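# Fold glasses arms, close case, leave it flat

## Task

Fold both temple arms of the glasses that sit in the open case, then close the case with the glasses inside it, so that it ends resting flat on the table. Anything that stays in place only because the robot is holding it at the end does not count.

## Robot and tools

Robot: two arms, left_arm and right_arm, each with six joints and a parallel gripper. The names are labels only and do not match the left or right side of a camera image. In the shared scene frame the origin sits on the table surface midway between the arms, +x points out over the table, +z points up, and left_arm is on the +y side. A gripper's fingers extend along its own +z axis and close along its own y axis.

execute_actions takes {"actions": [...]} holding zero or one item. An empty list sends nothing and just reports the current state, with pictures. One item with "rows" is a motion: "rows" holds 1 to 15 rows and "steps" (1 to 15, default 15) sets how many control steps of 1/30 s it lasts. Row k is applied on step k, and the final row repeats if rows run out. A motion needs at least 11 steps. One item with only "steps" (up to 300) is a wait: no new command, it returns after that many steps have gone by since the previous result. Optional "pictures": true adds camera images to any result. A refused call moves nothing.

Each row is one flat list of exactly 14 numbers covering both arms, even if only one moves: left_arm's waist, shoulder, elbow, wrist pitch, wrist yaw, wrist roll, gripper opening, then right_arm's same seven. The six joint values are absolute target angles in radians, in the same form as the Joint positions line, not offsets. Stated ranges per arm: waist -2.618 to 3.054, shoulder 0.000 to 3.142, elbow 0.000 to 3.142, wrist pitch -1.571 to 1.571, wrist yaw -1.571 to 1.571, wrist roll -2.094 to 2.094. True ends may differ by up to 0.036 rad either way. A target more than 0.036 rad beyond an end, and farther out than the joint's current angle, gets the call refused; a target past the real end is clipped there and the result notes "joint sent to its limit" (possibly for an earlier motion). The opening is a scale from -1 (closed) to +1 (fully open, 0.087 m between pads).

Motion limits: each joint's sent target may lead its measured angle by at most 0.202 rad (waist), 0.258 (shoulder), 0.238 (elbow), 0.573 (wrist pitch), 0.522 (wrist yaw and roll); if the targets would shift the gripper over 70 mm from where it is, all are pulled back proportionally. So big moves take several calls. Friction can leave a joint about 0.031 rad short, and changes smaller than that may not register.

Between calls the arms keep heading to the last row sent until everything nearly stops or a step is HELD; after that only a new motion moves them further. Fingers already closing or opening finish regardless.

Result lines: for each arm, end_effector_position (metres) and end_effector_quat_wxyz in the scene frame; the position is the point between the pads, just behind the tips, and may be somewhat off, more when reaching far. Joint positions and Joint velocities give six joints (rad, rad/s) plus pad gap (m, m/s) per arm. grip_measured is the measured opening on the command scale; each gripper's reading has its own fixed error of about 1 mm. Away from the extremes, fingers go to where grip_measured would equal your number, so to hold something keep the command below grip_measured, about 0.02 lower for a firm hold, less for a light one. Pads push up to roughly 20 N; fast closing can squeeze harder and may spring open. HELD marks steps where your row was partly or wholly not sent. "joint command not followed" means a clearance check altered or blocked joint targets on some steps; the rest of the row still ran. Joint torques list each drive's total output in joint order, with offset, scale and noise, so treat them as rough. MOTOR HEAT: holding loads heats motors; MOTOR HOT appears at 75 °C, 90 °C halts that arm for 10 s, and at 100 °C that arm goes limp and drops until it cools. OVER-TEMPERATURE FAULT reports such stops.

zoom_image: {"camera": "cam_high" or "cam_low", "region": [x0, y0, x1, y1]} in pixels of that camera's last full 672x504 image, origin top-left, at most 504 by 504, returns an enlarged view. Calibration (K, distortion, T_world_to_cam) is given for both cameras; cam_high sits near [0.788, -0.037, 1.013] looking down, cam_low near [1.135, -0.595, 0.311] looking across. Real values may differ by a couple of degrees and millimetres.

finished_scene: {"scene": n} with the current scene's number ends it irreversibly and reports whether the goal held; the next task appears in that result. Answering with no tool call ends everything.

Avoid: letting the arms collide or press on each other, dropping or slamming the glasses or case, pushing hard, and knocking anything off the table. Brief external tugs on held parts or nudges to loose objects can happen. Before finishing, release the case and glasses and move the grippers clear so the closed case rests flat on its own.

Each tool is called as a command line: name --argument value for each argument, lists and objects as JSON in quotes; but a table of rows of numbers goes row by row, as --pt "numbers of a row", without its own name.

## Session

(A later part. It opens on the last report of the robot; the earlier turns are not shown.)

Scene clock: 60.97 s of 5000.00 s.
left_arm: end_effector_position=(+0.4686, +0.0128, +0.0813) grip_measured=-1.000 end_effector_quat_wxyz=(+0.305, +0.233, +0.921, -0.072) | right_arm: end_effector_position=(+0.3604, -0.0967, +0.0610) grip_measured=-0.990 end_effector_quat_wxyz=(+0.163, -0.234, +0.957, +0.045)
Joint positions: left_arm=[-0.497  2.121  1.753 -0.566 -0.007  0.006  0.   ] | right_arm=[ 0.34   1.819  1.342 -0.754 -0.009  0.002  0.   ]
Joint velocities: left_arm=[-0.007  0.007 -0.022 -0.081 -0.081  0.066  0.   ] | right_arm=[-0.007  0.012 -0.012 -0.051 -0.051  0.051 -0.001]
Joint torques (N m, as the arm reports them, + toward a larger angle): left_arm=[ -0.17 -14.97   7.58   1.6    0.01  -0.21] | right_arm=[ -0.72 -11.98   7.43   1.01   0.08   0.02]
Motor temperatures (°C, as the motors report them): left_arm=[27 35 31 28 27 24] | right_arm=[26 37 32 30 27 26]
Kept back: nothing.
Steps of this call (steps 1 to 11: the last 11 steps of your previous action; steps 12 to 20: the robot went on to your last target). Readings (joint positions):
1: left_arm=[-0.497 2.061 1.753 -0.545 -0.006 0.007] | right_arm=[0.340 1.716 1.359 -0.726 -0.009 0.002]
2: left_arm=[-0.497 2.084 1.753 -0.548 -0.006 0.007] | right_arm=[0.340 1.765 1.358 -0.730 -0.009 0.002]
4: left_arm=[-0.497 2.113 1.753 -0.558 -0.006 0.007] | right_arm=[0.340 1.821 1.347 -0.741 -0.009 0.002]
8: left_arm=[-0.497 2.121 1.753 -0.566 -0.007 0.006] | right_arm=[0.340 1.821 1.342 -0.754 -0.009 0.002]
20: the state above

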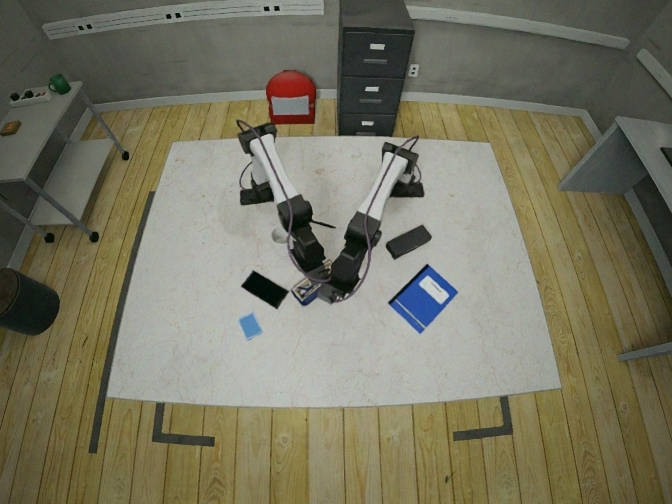

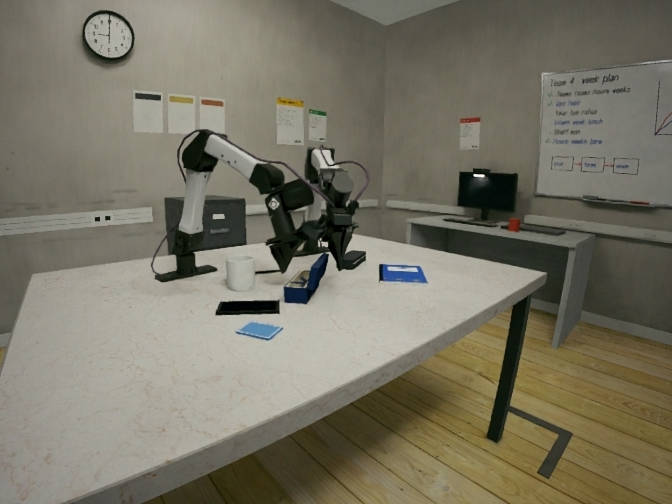

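execute_actions --actions '[{"rows":[[-0.5,2.08,1.75,-0.56,0,0,-1,0.0,1.45,1.2,-0.9,0,0,-1]]}]'

execute_actions --actions '[{"rows":[[-0.68,2.08,1.75,-0.6,0,0,-1,-0.2,1.4,1.2,-0.9,0,0,-1]]}]'

execute_actions --actions '[{"steps":20}]' --pictures true

zoom_image --camera "cam_low" --region '[240,200,400,320]'

Scene clock: 61.50 s of 5000.00 s.
left_arm: end_effector_position=(+0.4686, +0.0128, +0.0813) grip_measured=-1.000 end_effector_quat_wxyz=(+0.305, +0.233, +0.921, -0.072) | right_arm: end_effector_position=(+0.3469, -0.1534, +0.0847) grip_measured=-0.990 end_effector_quat_wxyz=(+0.170, -0.170, +0.970, +0.038)
Joint positions: left_arm=[-0.497  2.121  1.753 -0.566 -0.007  0.006  0.   ] | right_arm=[ 0.206  1.659  1.247 -0.809 -0.017  0.001  0.   ]
Joint velocities: left_arm=[-0.002 -0.002 -0.002  0.022  0.007 -0.037  0.   ] | right_arm=[-1.526 -1.609 -0.486 -0.579 -0.022 -0.051  0.001]
Joint torques (N m, as the arm reports them, + toward a larger angle): left_arm=[ -0.16 -16.66   7.74   1.61   0.02  -0.21] | right_arm=[ -0.62 -12.51   7.18   1.23   0.06   0.04]
Motor temperatures (°C, as the motors report them): left_arm=[27 36 31 28 27 24] | right_arm=[26 38 32 30 27 26]
Steps of this call (steps 1 to 12: the robot went on to your last target; steps 13 to 16: the first 4 steps of this action). Readings (joint positions):
13: left_arm=[-0.497 2.121 1.753 -0.566 -0.007 0.006] | right_arm=[0.328 1.801 1.326 -0.752 -0.014 0.001]
14: left_arm=[-0.497 2.121 1.753 -0.566 -0.007 0.006] | right_arm=[0.300 1.762 1.295 -0.765 -0.017 0.001]
16: the state above

Scene clock: 62.00 s of 5000.00 s.
left_arm: end_effector_position=(+0.4435, -0.0270, +0.0821) grip_measured=-1.000 end_effector_quat_wxyz=(+0.302, +0.275, +0.909, -0.079) | right_arm: end_effector_position=(+0.3427, -0.2810, +0.1432) grip_measured=-0.990 end_effector_quat_wxyz=(+0.238, +0.016, +0.971, -0.003)
Joint positions: left_arm=[-0.592  2.118  1.753 -0.572 -0.022  0.008  0.   ] | right_arm=[-0.173  1.428  1.223 -0.885 -0.002 -0.001  0.   ]
Joint velocities: left_arm=[-1.018 -0.1   -0.007 -0.11  -0.037 -0.007  0.   ] | right_arm=[-0.984 -0.051 -0.002  0.051  0.125 -0.022 -0.001]
Joint torques (N m, as the arm reports them, + toward a larger angle): left_arm=[ -1.67 -15.99   7.75   1.36   0.08  -0.23] | right_arm=[ 2.45 -8.58  5.7   1.1  -0.21  0.06]
Motor temperatures (°C, as the motors report them): left_arm=[27 36 31 28 27 24] | right_arm=[26 38 32 30 27 26]
Steps of this call (steps 1 to 11: the last 11 steps of your previous action; steps 12 to 15: the first 4 steps of this action). Readings (joint positions):
12: left_arm=[-0.508 2.121 1.753 -0.567 -0.011 0.006] | right_arm=[-0.033 1.435 1.224 -0.883 -0.006 -0.001]
13: left_arm=[-0.527 2.121 1.753 -0.569 -0.014 0.006] | right_arm=[-0.080 1.433 1.223 -0.885 -0.010 -0.001]
15: the state above

Scene clock: 62.67 s of 5000.00 s.
left_arm: end_effector_position=(+0.4108, -0.0661, +0.0862) grip_measured=-1.000 end_effector_quat_wxyz=(+0.293, +0.319, +0.896, -0.100) | right_arm: end_effector_position=(+0.3403, -0.2921, +0.1447) grip_measured=-0.990 end_effector_quat_wxyz=(+0.238, +0.032, +0.971, -0.010)
Joint positions: left_arm=[-0.684  2.105  1.753 -0.589 -0.003  0.008  0.   ] | right_arm=[-0.206  1.422  1.223 -0.891  0.004 -0.001  0.   ]
Joint velocities: left_arm=[ 0.002 -0.012 -0.007 -0.051 -0.066  0.066  0.   ] | right_arm=[ 0.027 -0.002 -0.002 -0.022 -0.095  0.037  0.001]
Joint torques (N m, as the arm reports them, + toward a larger angle): left_arm=[  0.32 -15.27   7.73   1.4    0.    -0.23] | right_arm=[ 0.46 -8.09  5.77  1.15 -0.05  0.05]
Motor temperatures (°C, as the motors report them): left_arm=[27 36 31 28 27 24] | right_arm=[26 38 32 30 27 26]
Kept back: nothing.
Steps of this call (steps 1 to 11: the last 11 steps of your previous action; steps 12 to 20: the robot went on to your last target). Readings (joint positions):
1: left_arm=[-0.627 2.115 1.753 -0.575 -0.021 0.008] | right_arm=[-0.197 1.427 1.223 -0.886 0.002 -0.001]
2: left_arm=[-0.659 2.112 1.753 -0.577 -0.017 0.008] | right_arm=[-0.205 1.425 1.223 -0.887 0.004 -0.001]
4: left_arm=[-0.698 2.107 1.753 -0.583 -0.010 0.008] | right_arm=[-0.206 1.422 1.223 -0.888 0.004 -0.001]
8: left_arm=[-0.700 2.105 1.753 -0.586 -0.003 0.008] | right_arm=[-0.206 1.422 1.223 -0.890 0.004 -0.001]
20: the state above

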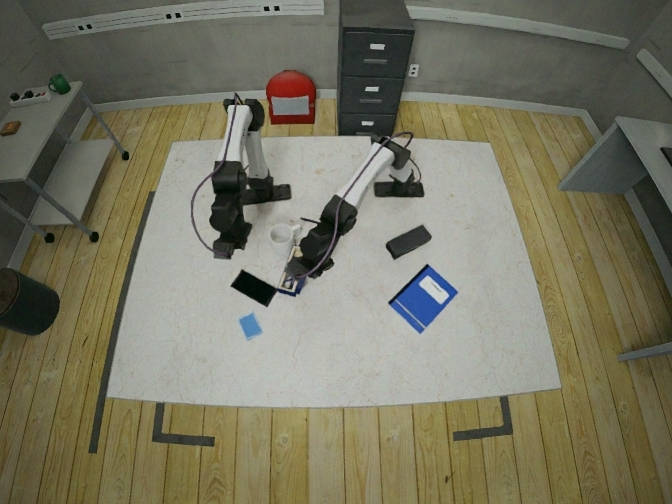

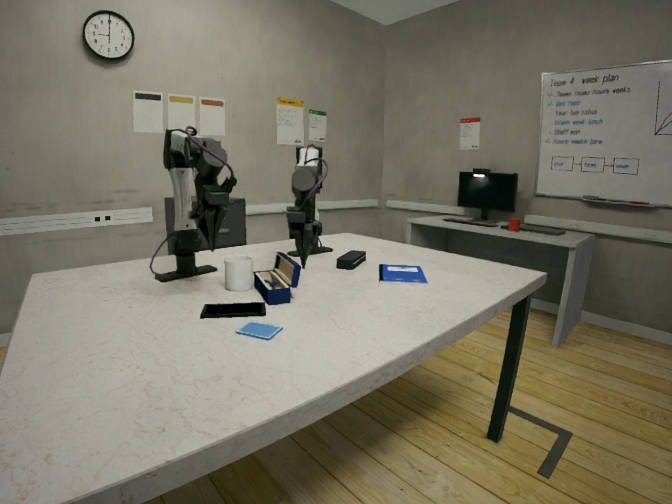

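Region (240, 200, 400, 320) of cam_low's 672x504 image, scaled by 3.150, with more detail than that image has; it fills the top 378 rows of this view, and the rest is white.

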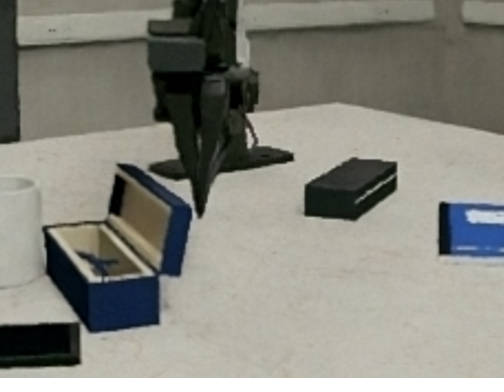

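execute_actions --actions '[{"rows":[[-0.7,1.9,1.45,-0.56,0,0,-1,-0.02,1.81,1.21,-0.66,0,0,-1]]}]'

execute_actions --actions '[{"rows":[[-0.7,1.87,1.45,-0.56,0,0,-1,-0.02,1.81,1.21,-0.66,-0.25,0,-1]]}]'

execute_actions --actions '[{"steps":20}]' --pictures true

zoom_image --camera "cam_high" --region '[220,200,380,320]'

zoom_image --camera "cam_low" --region '[200,200,360,320]'

Scene clock: 63.57 s of 5000.00 s.
left_arm: end_effector_position=(+0.3643, -0.0316, +0.0753) grip_measured=-1.000 end_effector_quat_wxyz=(+0.261, +0.325, +0.905, -0.090) | right_arm: end_effector_position=(+0.3702, -0.2562, +0.1083) grip_measured=-0.990 end_effector_quat_wxyz=(+0.221, -0.022, +0.975, +0.000)
Joint positions: left_arm=[-0.689  1.945  1.504 -0.571 -0.003  0.008  0.   ] | right_arm=[-0.091  1.57   1.226 -0.781  0.011 -0.     0.   ]
Joint velocities: left_arm=[-0.061 -0.759 -0.989 -0.403  0.037 -0.051  0.   ] | right_arm=[ 0.842  1.702 -0.007  0.93  -0.095 -0.037  0.001]
Joint torques (N m, as the arm reports them, + toward a larger angle): left_arm=[ -0.44 -11.49   8.6    2.1   -0.02  -0.23] | right_arm=[-0.04 -3.88  6.55  0.81 -0.03  0.06]
Motor temperatures (°C, as the motors report them): left_arm=[27 36 31 28 27 24] | right_arm=[26 38 32 30 27 26]
Steps of this call (steps 1 to 15: the robot went on to your last target; steps 16 to 23: nothing new was sent; steps 24 to 27: the first 4 steps of this action). Readings (joint positions):
24: left_arm=[-0.684 2.078 1.705 -0.557 -0.003 0.008] | right_arm=[-0.191 1.436 1.224 -0.879 0.010 -0.000]
25: left_arm=[-0.685 2.027 1.621 -0.548 -0.003 0.008] | right_arm=[-0.160 1.468 1.226 -0.846 0.012 -0.000]
27: the state above

Scene clock: 64.07 s of 5000.00 s.
left_arm: end_effector_position=(+0.3564, -0.0274, +0.0804) grip_measured=-1.000 end_effector_quat_wxyz=(+0.261, +0.327, +0.904, -0.091) | right_arm: end_effector_position=(+0.3736, -0.2062, +0.0252) grip_measured=-0.990 end_effector_quat_wxyz=(+0.133, -0.067, +0.986, +0.075)
Joint positions: left_arm=[-0.692  1.906  1.471 -0.575 -0.003  0.008  0.   ] | right_arm=[-0.022  1.829  1.209 -0.675 -0.136  0.     0.   ]
Joint velocities: left_arm=[-0.007 -0.139 -0.002  0.007  0.007 -0.022  0.   ] | right_arm=[ 0.012  0.002 -0.007  0.051 -0.681  0.051  0.   ]
Joint torques (N m, as the arm reports them, + toward a larger angle): left_arm=[ -0.43 -13.52   5.98   1.58  -0.01  -0.22] | right_arm=[  0.26 -11.58   6.87   0.96  -0.18   0.02]
Motor temperatures (°C, as the motors report them): left_arm=[27 36 31 28 27 24] | right_arm=[26 38 32 30 27 26]
Steps of this call (steps 1 to 11: the last 11 steps of your previous action; steps 12 to 15: the first 4 steps of this action). Readings (joint positions):
12: left_arm=[-0.692 1.917 1.471 -0.575 -0.003 0.008] | right_arm=[-0.022 1.829 1.209 -0.678 -0.032 0.000]
13: left_arm=[-0.692 1.915 1.471 -0.575 -0.003 0.008] | right_arm=[-0.022 1.829 1.209 -0.677 -0.074 0.000]
15: the state above

Scene clock: 64.73 s of 5000.00 s.
left_arm: end_effector_position=(+0.3571, -0.0279, +0.0859) grip_measured=-1.000 end_effector_quat_wxyz=(+0.268, +0.326, +0.902, -0.093) | right_arm: end_effector_position=(+0.3714, -0.1885, +0.0286) grip_measured=-0.990 end_effector_quat_wxyz=(+0.131, -0.074, +0.981, +0.126)
Joint positions: left_arm=[-0.692  1.894  1.471 -0.573 -0.003  0.008  0.   ] | right_arm=[-0.022  1.829  1.209 -0.671 -0.239  0.     0.   ]
Joint velocities: left_arm=[-0.007  0.002  0.007 -0.007  0.022 -0.066  0.   ] | right_arm=[-0.002  0.012  0.007  0.037 -0.007 -0.022 -0.001]
Joint torques (N m, as the arm reports them, + toward a larger angle): left_arm=[ -0.44 -13.1    5.99   1.6   -0.02  -0.23] | right_arm=[  0.18 -11.6    6.81   1.    -0.24   0.03]
Motor temperatures (°C, as the motors report them): left_arm=[27 37 31 28 27 24] | right_arm=[26 38 32 29 27 26]
Kept back: nothing.
Steps of this call (steps 1 to 11: the last 11 steps of your previous action; steps 12 to 20: the robot went on to your last target). Readings (joint positions):
1: left_arm=[-0.692 1.902 1.471 -0.575 -0.003 0.008] | right_arm=[-0.022 1.829 1.209 -0.674 -0.157 0.000]
2: left_arm=[-0.692 1.898 1.471 -0.574 -0.003 0.008] | right_arm=[-0.022 1.829 1.209 -0.673 -0.174 0.000]
4: left_arm=[-0.692 1.894 1.471 -0.573 -0.003 0.008] | right_arm=[-0.022 1.829 1.209 -0.672 -0.198 0.000]
8: left_arm=[-0.692 1.894 1.471 -0.573 -0.003 0.008] | right_arm=[-0.022 1.829 1.209 -0.672 -0.224 0.000]
20: the state above

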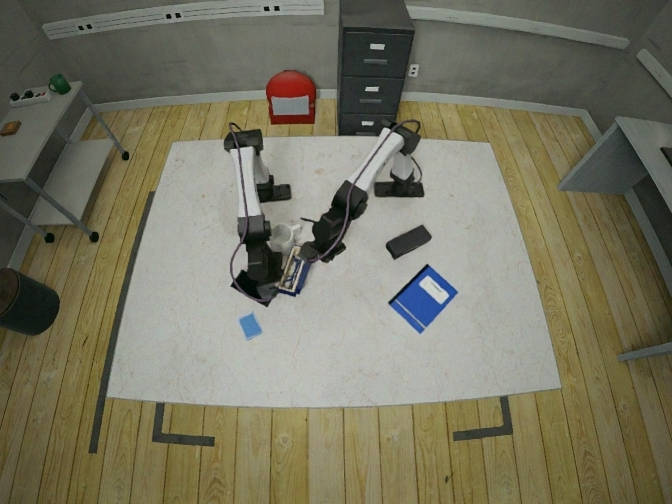

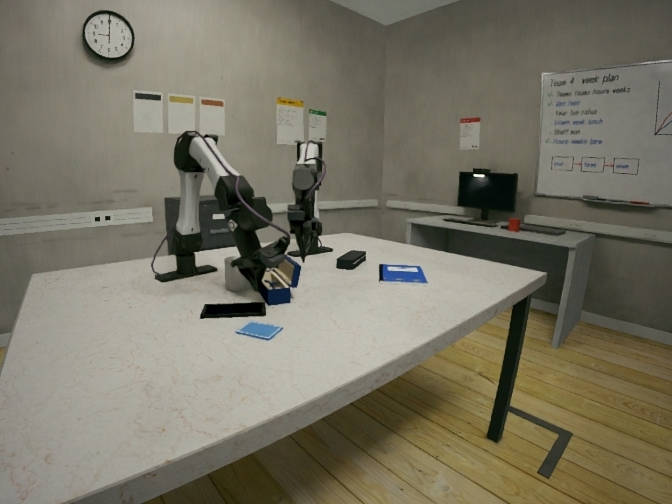

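Region (220, 200, 380, 320) of cam_high's 672x504 image, scaled by 3.150, with more detail than that image has; it fills the top 378 rows of this view, and the rest is white.

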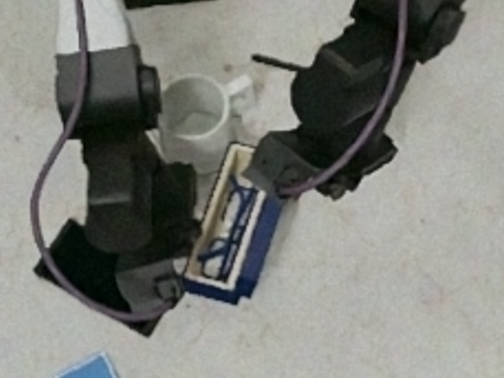

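Region (200, 200, 360, 320) of cam_low's 672x504 image, scaled by 3.150, with more detail than that image has; it fills the top 378 rows of this view, and the rest is white.

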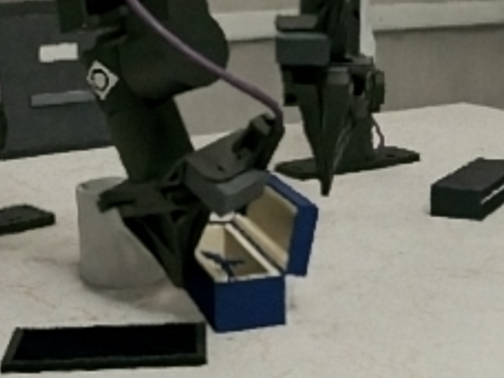

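execute_actions --actions '[{"rows":[[-0.72,2.09,1.75,-0.6,0,0,-1,-0.02,1.81,1.21,-0.66,-0.25,0,-1]]}]'

execute_actions --actions '[{"rows":[[-0.78,2.11,1.75,-0.52,0,0,-1,-0.02,1.81,1.21,-0.66,-0.25,0,-1]]}]'

execute_actions --actions '[{"rows":[[-0.84,2.13,1.75,-0.45,0,0,-1,-0.02,1.81,1.21,-0.66,-0.25,0,-1]]}]'

execute_actions --actions '[{"steps":20}]' --pictures true

zoom_image --camera "cam_low" --region '[200,200,360,320]'

Scene clock: 65.50 s of 5000.00 s.
left_arm: end_effector_position=(+0.3951, -0.0676, +0.0944) grip_measured=-1.000 end_effector_quat_wxyz=(+0.294, +0.329, +0.892, -0.104) | right_arm: end_effector_position=(+0.3714, -0.1882, +0.0286) grip_measured=-0.990 end_effector_quat_wxyz=(+0.131, -0.074, +0.980, +0.127)
Joint positions: left_arm=[-0.705  2.052  1.703 -0.588 -0.003  0.008  0.   ] | right_arm=[-0.022  1.829  1.209 -0.671 -0.241  0.     0.   ]
Joint velocities: left_arm=[-0.125  0.72   0.794  0.33  -0.037  0.022  0.   ] | right_arm=[ 0.007 -0.032 -0.002 -0.051  0.007  0.066 -0.   ]
Joint torques (N m, as the arm reports them, + toward a larger angle): left_arm=[ -0.37 -13.34   7.75   0.85   0.    -0.22] | right_arm=[  0.23 -11.83   6.82   0.97  -0.26   0.02]
Motor temperatures (°C, as the motors report them): left_arm=[27 37 31 28 27 24] | right_arm=[26 38 32 29 27 26]
Steps of this call (steps 1 to 15: the robot went on to your last target; steps 16 to 19: nothing new was sent; steps 20 to 23: the first 4 steps of this action). Readings (joint positions):
20: left_arm=[-0.694 1.920 1.515 -0.606 -0.003 0.008] | right_arm=[-0.022 1.829 1.209 -0.671 -0.240 0.000]
21: left_arm=[-0.697 1.971 1.595 -0.617 -0.003 0.008] | right_arm=[-0.022 1.829 1.209 -0.671 -0.240 0.000]
23: the state above

Scene clock: 66.00 s of 5000.00 s.
left_arm: end_effector_position=(+0.3904, -0.0897, +0.0880) grip_measured=-1.000 end_effector_quat_wxyz=(+0.300, +0.345, +0.883, -0.107) | right_arm: end_effector_position=(+0.3709, -0.1887, +0.0285) grip_measured=-0.990 end_effector_quat_wxyz=(+0.130, -0.074, +0.981, +0.126)
Joint positions: left_arm=[-0.749  2.087  1.724 -0.559 -0.017  0.007  0.   ] | right_arm=[-0.022  1.829  1.209 -0.674 -0.238 -0.     0.   ]
Joint velocities: left_arm=[-0.237  0.002  0.012  0.33  -0.198 -0.037  0.   ] | right_arm=[-0.032 -0.002 -0.022 -0.081  0.007 -0.081  0.001]
Joint torques (N m, as the arm reports them, + toward a larger angle): left_arm=[ -1.14 -11.3   10.18   1.64   0.35  -0.24] | right_arm=[  0.26 -11.74   6.93   1.05  -0.34   0.03]
Motor temperatures (°C, as the motors report them): left_arm=[27 37 31 28 27 24] | right_arm=[26 39 32 29 27 26]
Steps of this call (steps 1 to 11: the last 11 steps of your previous action; steps 12 to 15: the first 4 steps of this action). Readings (joint positions):
12: left_arm=[-0.720 2.084 1.724 -0.585 -0.005 0.007] | right_arm=[-0.022 1.829 1.209 -0.671 -0.241 0.000]
13: left_arm=[-0.728 2.086 1.724 -0.575 -0.006 0.007] | right_arm=[-0.022 1.829 1.209 -0.671 -0.241 0.000]
15: the state above

Scene clock: 66.50 s of 5000.00 s.
left_arm: end_effector_position=(+0.3834, -0.1171, +0.0938) grip_measured=-1.000 end_effector_quat_wxyz=(+0.324, +0.361, +0.866, -0.119) | right_arm: end_effector_position=(+0.3710, -0.1894, +0.0283) grip_measured=-0.990 end_effector_quat_wxyz=(+0.130, -0.074, +0.981, +0.124)
Joint positions: left_arm=[-0.8    2.094  1.729 -0.501 -0.03   0.007  0.   ] | right_arm=[-0.022  1.829  1.209 -0.674 -0.235 -0.     0.   ]
Joint velocities: left_arm=[-0.339  0.051  0.002  0.271 -0.037 -0.051  0.   ] | right_arm=[-0.007  0.022  0.012  0.022  0.007  0.066  0.001]
Joint torques (N m, as the arm reports them, + toward a larger angle): left_arm=[ -1.3  -10.61   9.82   1.71   0.23  -0.23] | right_arm=[  0.35 -11.77   6.99   0.98  -0.27   0.01]
Motor temperatures (°C, as the motors report them): left_arm=[27 37 31 28 27 24] | right_arm=[26 39 32 29 27 26]
Steps of this call (steps 1 to 11: the last 11 steps of your previous action; steps 12 to 15: the first 4 steps of this action). Readings (joint positions):
12: left_arm=[-0.769 2.089 1.729 -0.538 -0.023 0.007] | right_arm=[-0.022 1.829 1.209 -0.674 -0.237 -0.000]
13: left_arm=[-0.777 2.091 1.729 -0.526 -0.026 0.007] | right_arm=[-0.022 1.829 1.209 -0.674 -0.235 -0.000]
15: the state above

Scene clock: 67.17 s of 5000.00 s.
left_arm: end_effector_position=(+0.3758, -0.1306, +0.0930) grip_measured=-1.000 end_effector_quat_wxyz=(+0.326, +0.370, +0.860, -0.130) | right_arm: end_effector_position=(+0.3718, -0.1908, +0.0285) grip_measured=-0.990 end_effector_quat_wxyz=(+0.131, -0.071, +0.981, +0.125)
Joint positions: left_arm=[-0.824  2.101  1.729 -0.481 -0.021  0.003  0.   ] | right_arm=[-0.028  1.829  1.209 -0.672 -0.239 -0.     0.   ]
Joint velocities: left_arm=[-0.012  0.012  0.002 -0.081 -0.022 -0.007  0.   ] | right_arm=[-0.002 -0.002 -0.002  0.007 -0.037  0.037 -0.001]
Joint torques (N m, as the arm reports them, + toward a larger angle): left_arm=[ -1.05 -10.99   9.96   2.01   0.15  -0.17] | right_arm=[  0.67 -11.6    6.83   0.99  -0.25   0.04]
Motor temperatures (°C, as the motors report them): left_arm=[27 37 31 28 27 24] | right_arm=[26 39 32 29 27 26]
Kept back: nothing.
Steps of this call (steps 1 to 11: the last 11 steps of your previous action; steps 12 to 20: the robot went on to your last target). Readings (joint positions):
1: left_arm=[-0.810 2.095 1.729 -0.493 -0.032 0.003] | right_arm=[-0.023 1.829 1.209 -0.674 -0.237 -0.000]
2: left_arm=[-0.816 2.097 1.729 -0.490 -0.033 0.003] | right_arm=[-0.026 1.829 1.209 -0.674 -0.237 -0.000]
4: left_arm=[-0.822 2.099 1.729 -0.484 -0.031 0.003] | right_arm=[-0.028 1.829 1.209 -0.673 -0.239 -0.000]
8: left_arm=[-0.824 2.100 1.729 -0.482 -0.026 0.003] | right_arm=[-0.028 1.829 1.209 -0.672 -0.239 -0.000]
20: the state above

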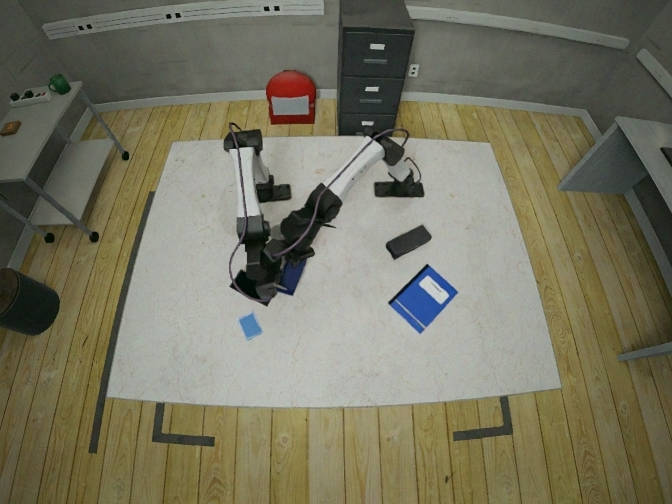

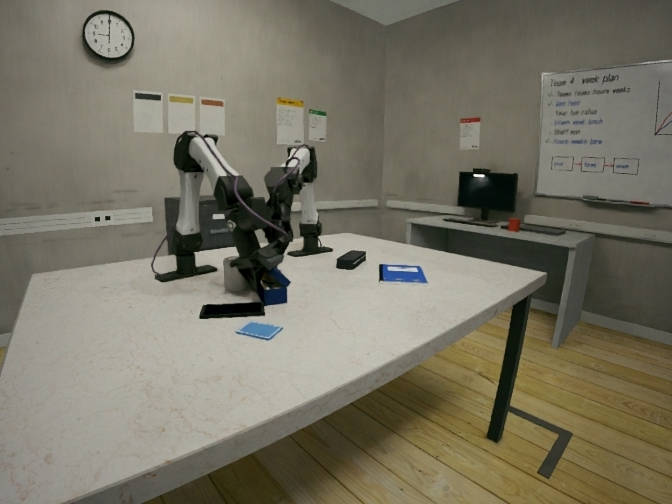

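Region (200, 200, 360, 320) of cam_low's 672x504 image, scaled by 3.150, with more detail than that image has; it fills the top 378 rows of this view, and the rest is white.

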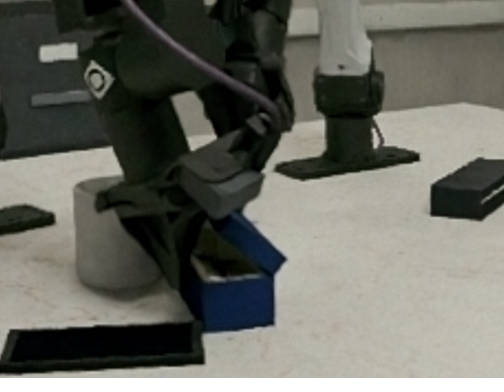

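Retract right, then press down.

execute_actions --actions '[{"rows":[[-0.825,2.1,1.75,-0.47,0,0,-1,-0.15,1.79,1.21,-0.66,-0.25,0,-1]]}]'

execute_actions --actions '[{"rows":[[-0.85,2.17,1.75,-0.45,0,0,-1,-0.25,1.5,1.21,-0.66,-0.25,0,-1]]}]'

execute_actions --actions '[{"steps":20}]' --pictures true

zoom_image --camera "cam_low" --region '[200,200,360,320]'

Scene clock: 67.73 s of 5000.00 s.
left_arm: end_effector_position=(+0.3752, -0.1313, +0.0930) grip_measured=-1.000 end_effector_quat_wxyz=(+0.326, +0.371, +0.859, -0.132) | right_arm: end_effector_position=(+0.3792, -0.2209, +0.0330) grip_measured=-0.990 end_effector_quat_wxyz=(+0.144, -0.028, +0.981, +0.124)
Joint positions: left_arm=[-0.824  2.101  1.729 -0.48  -0.016  0.003  0.   ] | right_arm=[-0.12   1.817  1.209 -0.669 -0.248 -0.001  0.   ]
Joint velocities: left_arm=[-0.002  0.002 -0.007  0.007 -0.007 -0.022  0.   ] | right_arm=[-0.74  -0.134  0.007  0.066 -0.037 -0.007 -0.001]
Joint torques (N m, as the arm reports them, + toward a larger angle): left_arm=[  0.09 -13.48   9.94   1.79   0.1   -0.18] | right_arm=[  1.2  -11.76   6.83   0.92  -0.18   0.04]
Motor temperatures (°C, as the motors report them): left_arm=[27 37 31 28 27 24] | right_arm=[26 39 32 29 27 26]
Steps of this call (steps 1 to 13: the robot went on to your last target; steps 14 to 17: the first 4 steps of this action). Readings (joint positions):
14: left_arm=[-0.824 2.101 1.729 -0.480 -0.019 0.003] | right_arm=[-0.041 1.828 1.209 -0.672 -0.245 -0.001]
15: left_arm=[-0.824 2.101 1.729 -0.480 -0.018 0.003] | right_arm=[-0.063 1.825 1.209 -0.672 -0.248 -0.001]
17: the state above

Scene clock: 68.23 s of 5000.00 s.
left_arm: end_effector_position=(+0.3731, -0.1387, +0.0805) grip_measured=-1.000 end_effector_quat_wxyz=(+0.320, +0.377, +0.859, -0.134) | right_arm: end_effector_position=(+0.3847, -0.2549, +0.0879) grip_measured=-0.990 end_effector_quat_wxyz=(+0.224, +0.009, +0.968, +0.112)
Joint positions: left_arm=[-0.835  2.133  1.734 -0.464 -0.013  0.003  0.   ] | right_arm=[-0.216  1.638  1.195 -0.681 -0.248 -0.001  0.   ]
Joint velocities: left_arm=[-0.134  0.31   0.007 -0.007  0.066 -0.037  0.   ] | right_arm=[-0.54  -1.795  0.012  0.139  0.037  0.007  0.001]
Joint torques (N m, as the arm reports them, + toward a larger angle): left_arm=[ -0.43 -12.12   9.51   1.78   0.05  -0.17] | right_arm=[ -0.1  -10.97   8.36   1.11  -0.17   0.02]
Motor temperatures (°C, as the motors report them): left_arm=[27 37 31 28 27 24] | right_arm=[26 39 32 29 27 26]
Steps of this call (steps 1 to 11: the last 11 steps of your previous action; steps 12 to 15: the first 4 steps of this action). Readings (joint positions):
12: left_arm=[-0.825 2.105 1.730 -0.478 -0.013 0.003] | right_arm=[-0.163 1.790 1.205 -0.667 -0.248 -0.001]
13: left_arm=[-0.827 2.113 1.733 -0.472 -0.013 0.003] | right_arm=[-0.178 1.751 1.196 -0.676 -0.248 -0.001]
15: the state above

Scene clock: 68.90 s of 5000.00 s.
left_arm: end_effector_position=(+0.3731, -0.1440, +0.0771) grip_measured=-1.000 end_effector_quat_wxyz=(+0.322, +0.380, +0.857, -0.136) | right_arm: end_effector_position=(+0.3970, -0.2678, +0.1525) grip_measured=-0.990 end_effector_quat_wxyz=(+0.327, +0.011, +0.940, +0.099)
Joint positions: left_arm=[-0.842  2.147  1.74  -0.451 -0.012  0.003  0.   ] | right_arm=[-0.249  1.48   1.219 -0.651 -0.248 -0.001  0.   ]
Joint velocities: left_arm=[ 0.007 -0.007 -0.002 -0.037  0.022 -0.007  0.   ] | right_arm=[ 0.007  0.012 -0.007 -0.022 -0.022  0.007 -0.   ]
Joint torques (N m, as the arm reports them, + toward a larger angle): left_arm=[ -0.46 -11.78   8.97   1.64   0.06  -0.17] | right_arm=[ 0.01 -5.56  6.93  1.36 -0.12  0.03]
Motor temperatures (°C, as the motors report them): left_arm=[27 37 31 28 27 24] | right_arm=[26 39 32 29 27 26]
Kept back: nothing.
Steps of this call (steps 1 to 11: the last 11 steps of your previous action; steps 12 to 20: the robot went on to your last target). Readings (joint positions):
1: left_arm=[-0.839 2.142 1.734 -0.463 -0.014 0.003] | right_arm=[-0.232 1.579 1.196 -0.674 -0.248 -0.001]
2: left_arm=[-0.840 2.143 1.738 -0.458 -0.014 0.003] | right_arm=[-0.244 1.531 1.202 -0.668 -0.248 -0.001]
4: left_arm=[-0.841 2.145 1.740 -0.452 -0.013 0.003] | right_arm=[-0.249 1.481 1.216 -0.652 -0.248 -0.001]
8: left_arm=[-0.842 2.147 1.740 -0.451 -0.012 0.003] | right_arm=[-0.249 1.480 1.219 -0.648 -0.248 -0.001]
20: the state above

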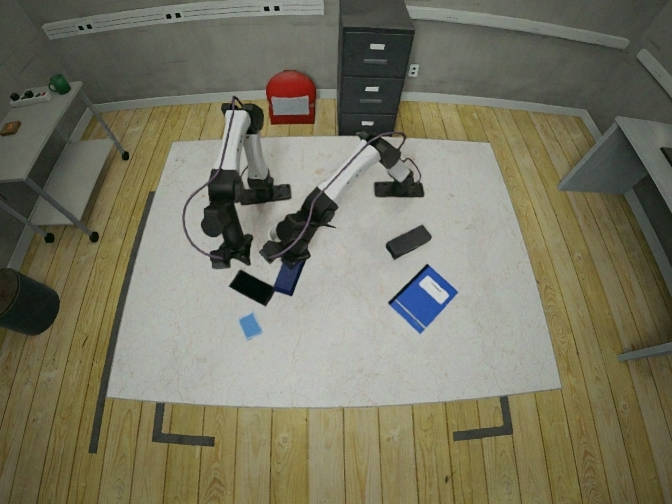

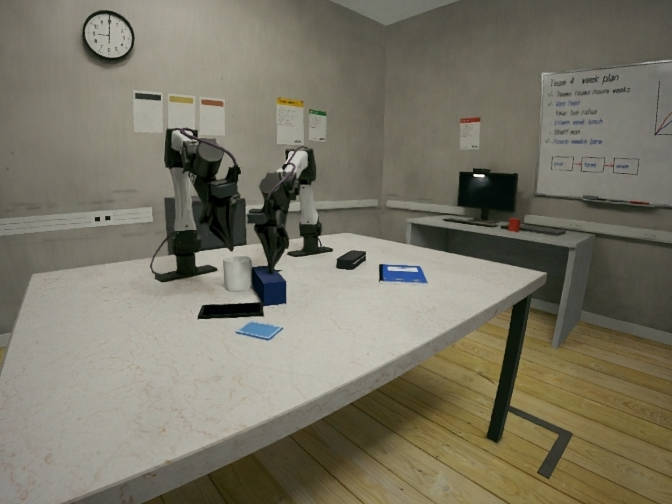

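Region (200, 200, 360, 320) of cam_low's 672x504 image, scaled by 3.150, with more detail than that image has; it fills the top 378 rows of this view, and the rest is white.

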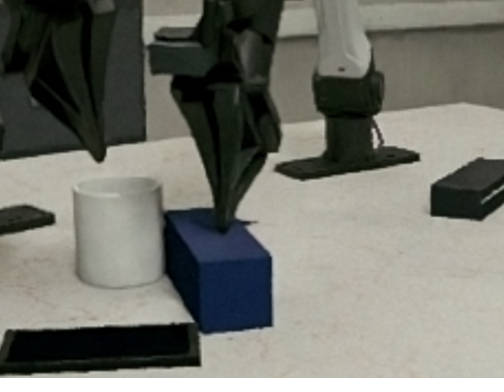

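execute_actions --actions '[{"rows":[[-0.85,2.0,1.75,-0.45,0,0,-1,-0.25,1.5,1.21,-0.66,-0.25,0,-1]]}]'

execute_actions --actions '[{"steps":20}]'

finished_scene --scene 2

Scene clock: 69.40 s of 5000.00 s.
left_arm: end_effector_position=(+0.3714, -0.1422, +0.1103) grip_measured=-1.000 end_effector_quat_wxyz=(+0.343, +0.376, +0.848, -0.146) | right_arm: end_effector_position=(+0.3970, -0.2678, +0.1525) grip_measured=-0.990 end_effector_quat_wxyz=(+0.327, +0.011, +0.940, +0.099)
Joint positions: left_arm=[-0.842  2.077  1.737 -0.466 -0.012  0.003  0.   ] | right_arm=[-0.249  1.48   1.219 -0.651 -0.248 -0.001  0.   ]
Joint velocities: left_arm=[-0.007 -0.745 -0.002  0.007 -0.037 -0.066  0.   ] | right_arm=[-0.002  0.007 -0.017  0.022 -0.095  0.007  0.   ]
Joint torques (N m, as the arm reports them, + toward a larger angle): left_arm=[ -0.51 -15.72   9.29   1.85   0.05  -0.19] | right_arm=[ 0.05 -5.44  6.97  1.34 -0.13  0.03]
Motor temperatures (°C, as the motors report them): left_arm=[27 37 31 28 27 24] | right_arm=[26 39 32 30 27 26]
Steps of this call (steps 1 to 11: the robot went on to your last target; steps 12 to 15: the first 4 steps of this action). Readings (joint positions):
12: left_arm=[-0.842 2.137 1.739 -0.453 -0.012 0.003] | right_arm=[-0.249 1.480 1.219 -0.651 -0.248 -0.001]
13: left_arm=[-0.842 2.122 1.737 -0.463 -0.012 0.003] | right_arm=[-0.249 1.480 1.219 -0.651 -0.248 -0.001]
15: the state above

Scene clock: 70.07 s of 5000.00 s.
left_arm: end_effector_position=(+0.3723, -0.1434, +0.1560) grip_measured=-1.000 end_effector_quat_wxyz=(+0.385, +0.368, +0.830, -0.165) | right_arm: end_effector_position=(+0.3970, -0.2678, +0.1525) grip_measured=-0.990 end_effector_quat_wxyz=(+0.327, +0.011, +0.940, +0.099)
Joint positions: left_arm=[-0.842  1.995  1.737 -0.45  -0.011  0.003  0.   ] | right_arm=[-0.249  1.48   1.219 -0.651 -0.248 -0.001  0.   ]
Joint velocities: left_arm=[ 0.002 -0.002 -0.002  0.051 -0.051 -0.007  0.   ] | right_arm=[-0.017 -0.017 -0.002  0.007 -0.066  0.066  0.001]
Joint torques (N m, as the arm reports them, + toward a larger angle): left_arm=[ -0.49 -12.21   9.35   1.82   0.05  -0.19] | right_arm=[ 0.01 -5.49  7.02  1.38 -0.15  0.05]
Motor temperatures (°C, as the motors report them): left_arm=[27 37 31 28 27 24] | right_arm=[26 39 32 30 27 26]
Kept back: nothing.
Steps of this call (steps 1 to 11: the last 11 steps of your previous action; steps 12 to 20: the robot went on to your last target). Readings (joint positions):
1: left_arm=[-0.842 2.053 1.737 -0.464 -0.011 0.003] | right_arm=[-0.249 1.480 1.219 -0.651 -0.248 -0.001]
2: left_arm=[-0.842 2.031 1.737 -0.461 -0.011 0.003] | right_arm=[-0.249 1.480 1.219 -0.651 -0.248 -0.001]
4: left_arm=[-0.842 2.002 1.737 -0.452 -0.011 0.003] | right_arm=[-0.249 1.480 1.219 -0.651 -0.248 -0.001]
8: left_arm=[-0.842 1.995 1.737 -0.449 -0.011 0.003] | right_arm=[-0.249 1.480 1.219 -0.651 -0.248 -0.001]
20: the state above

The scene is finished: the task was done.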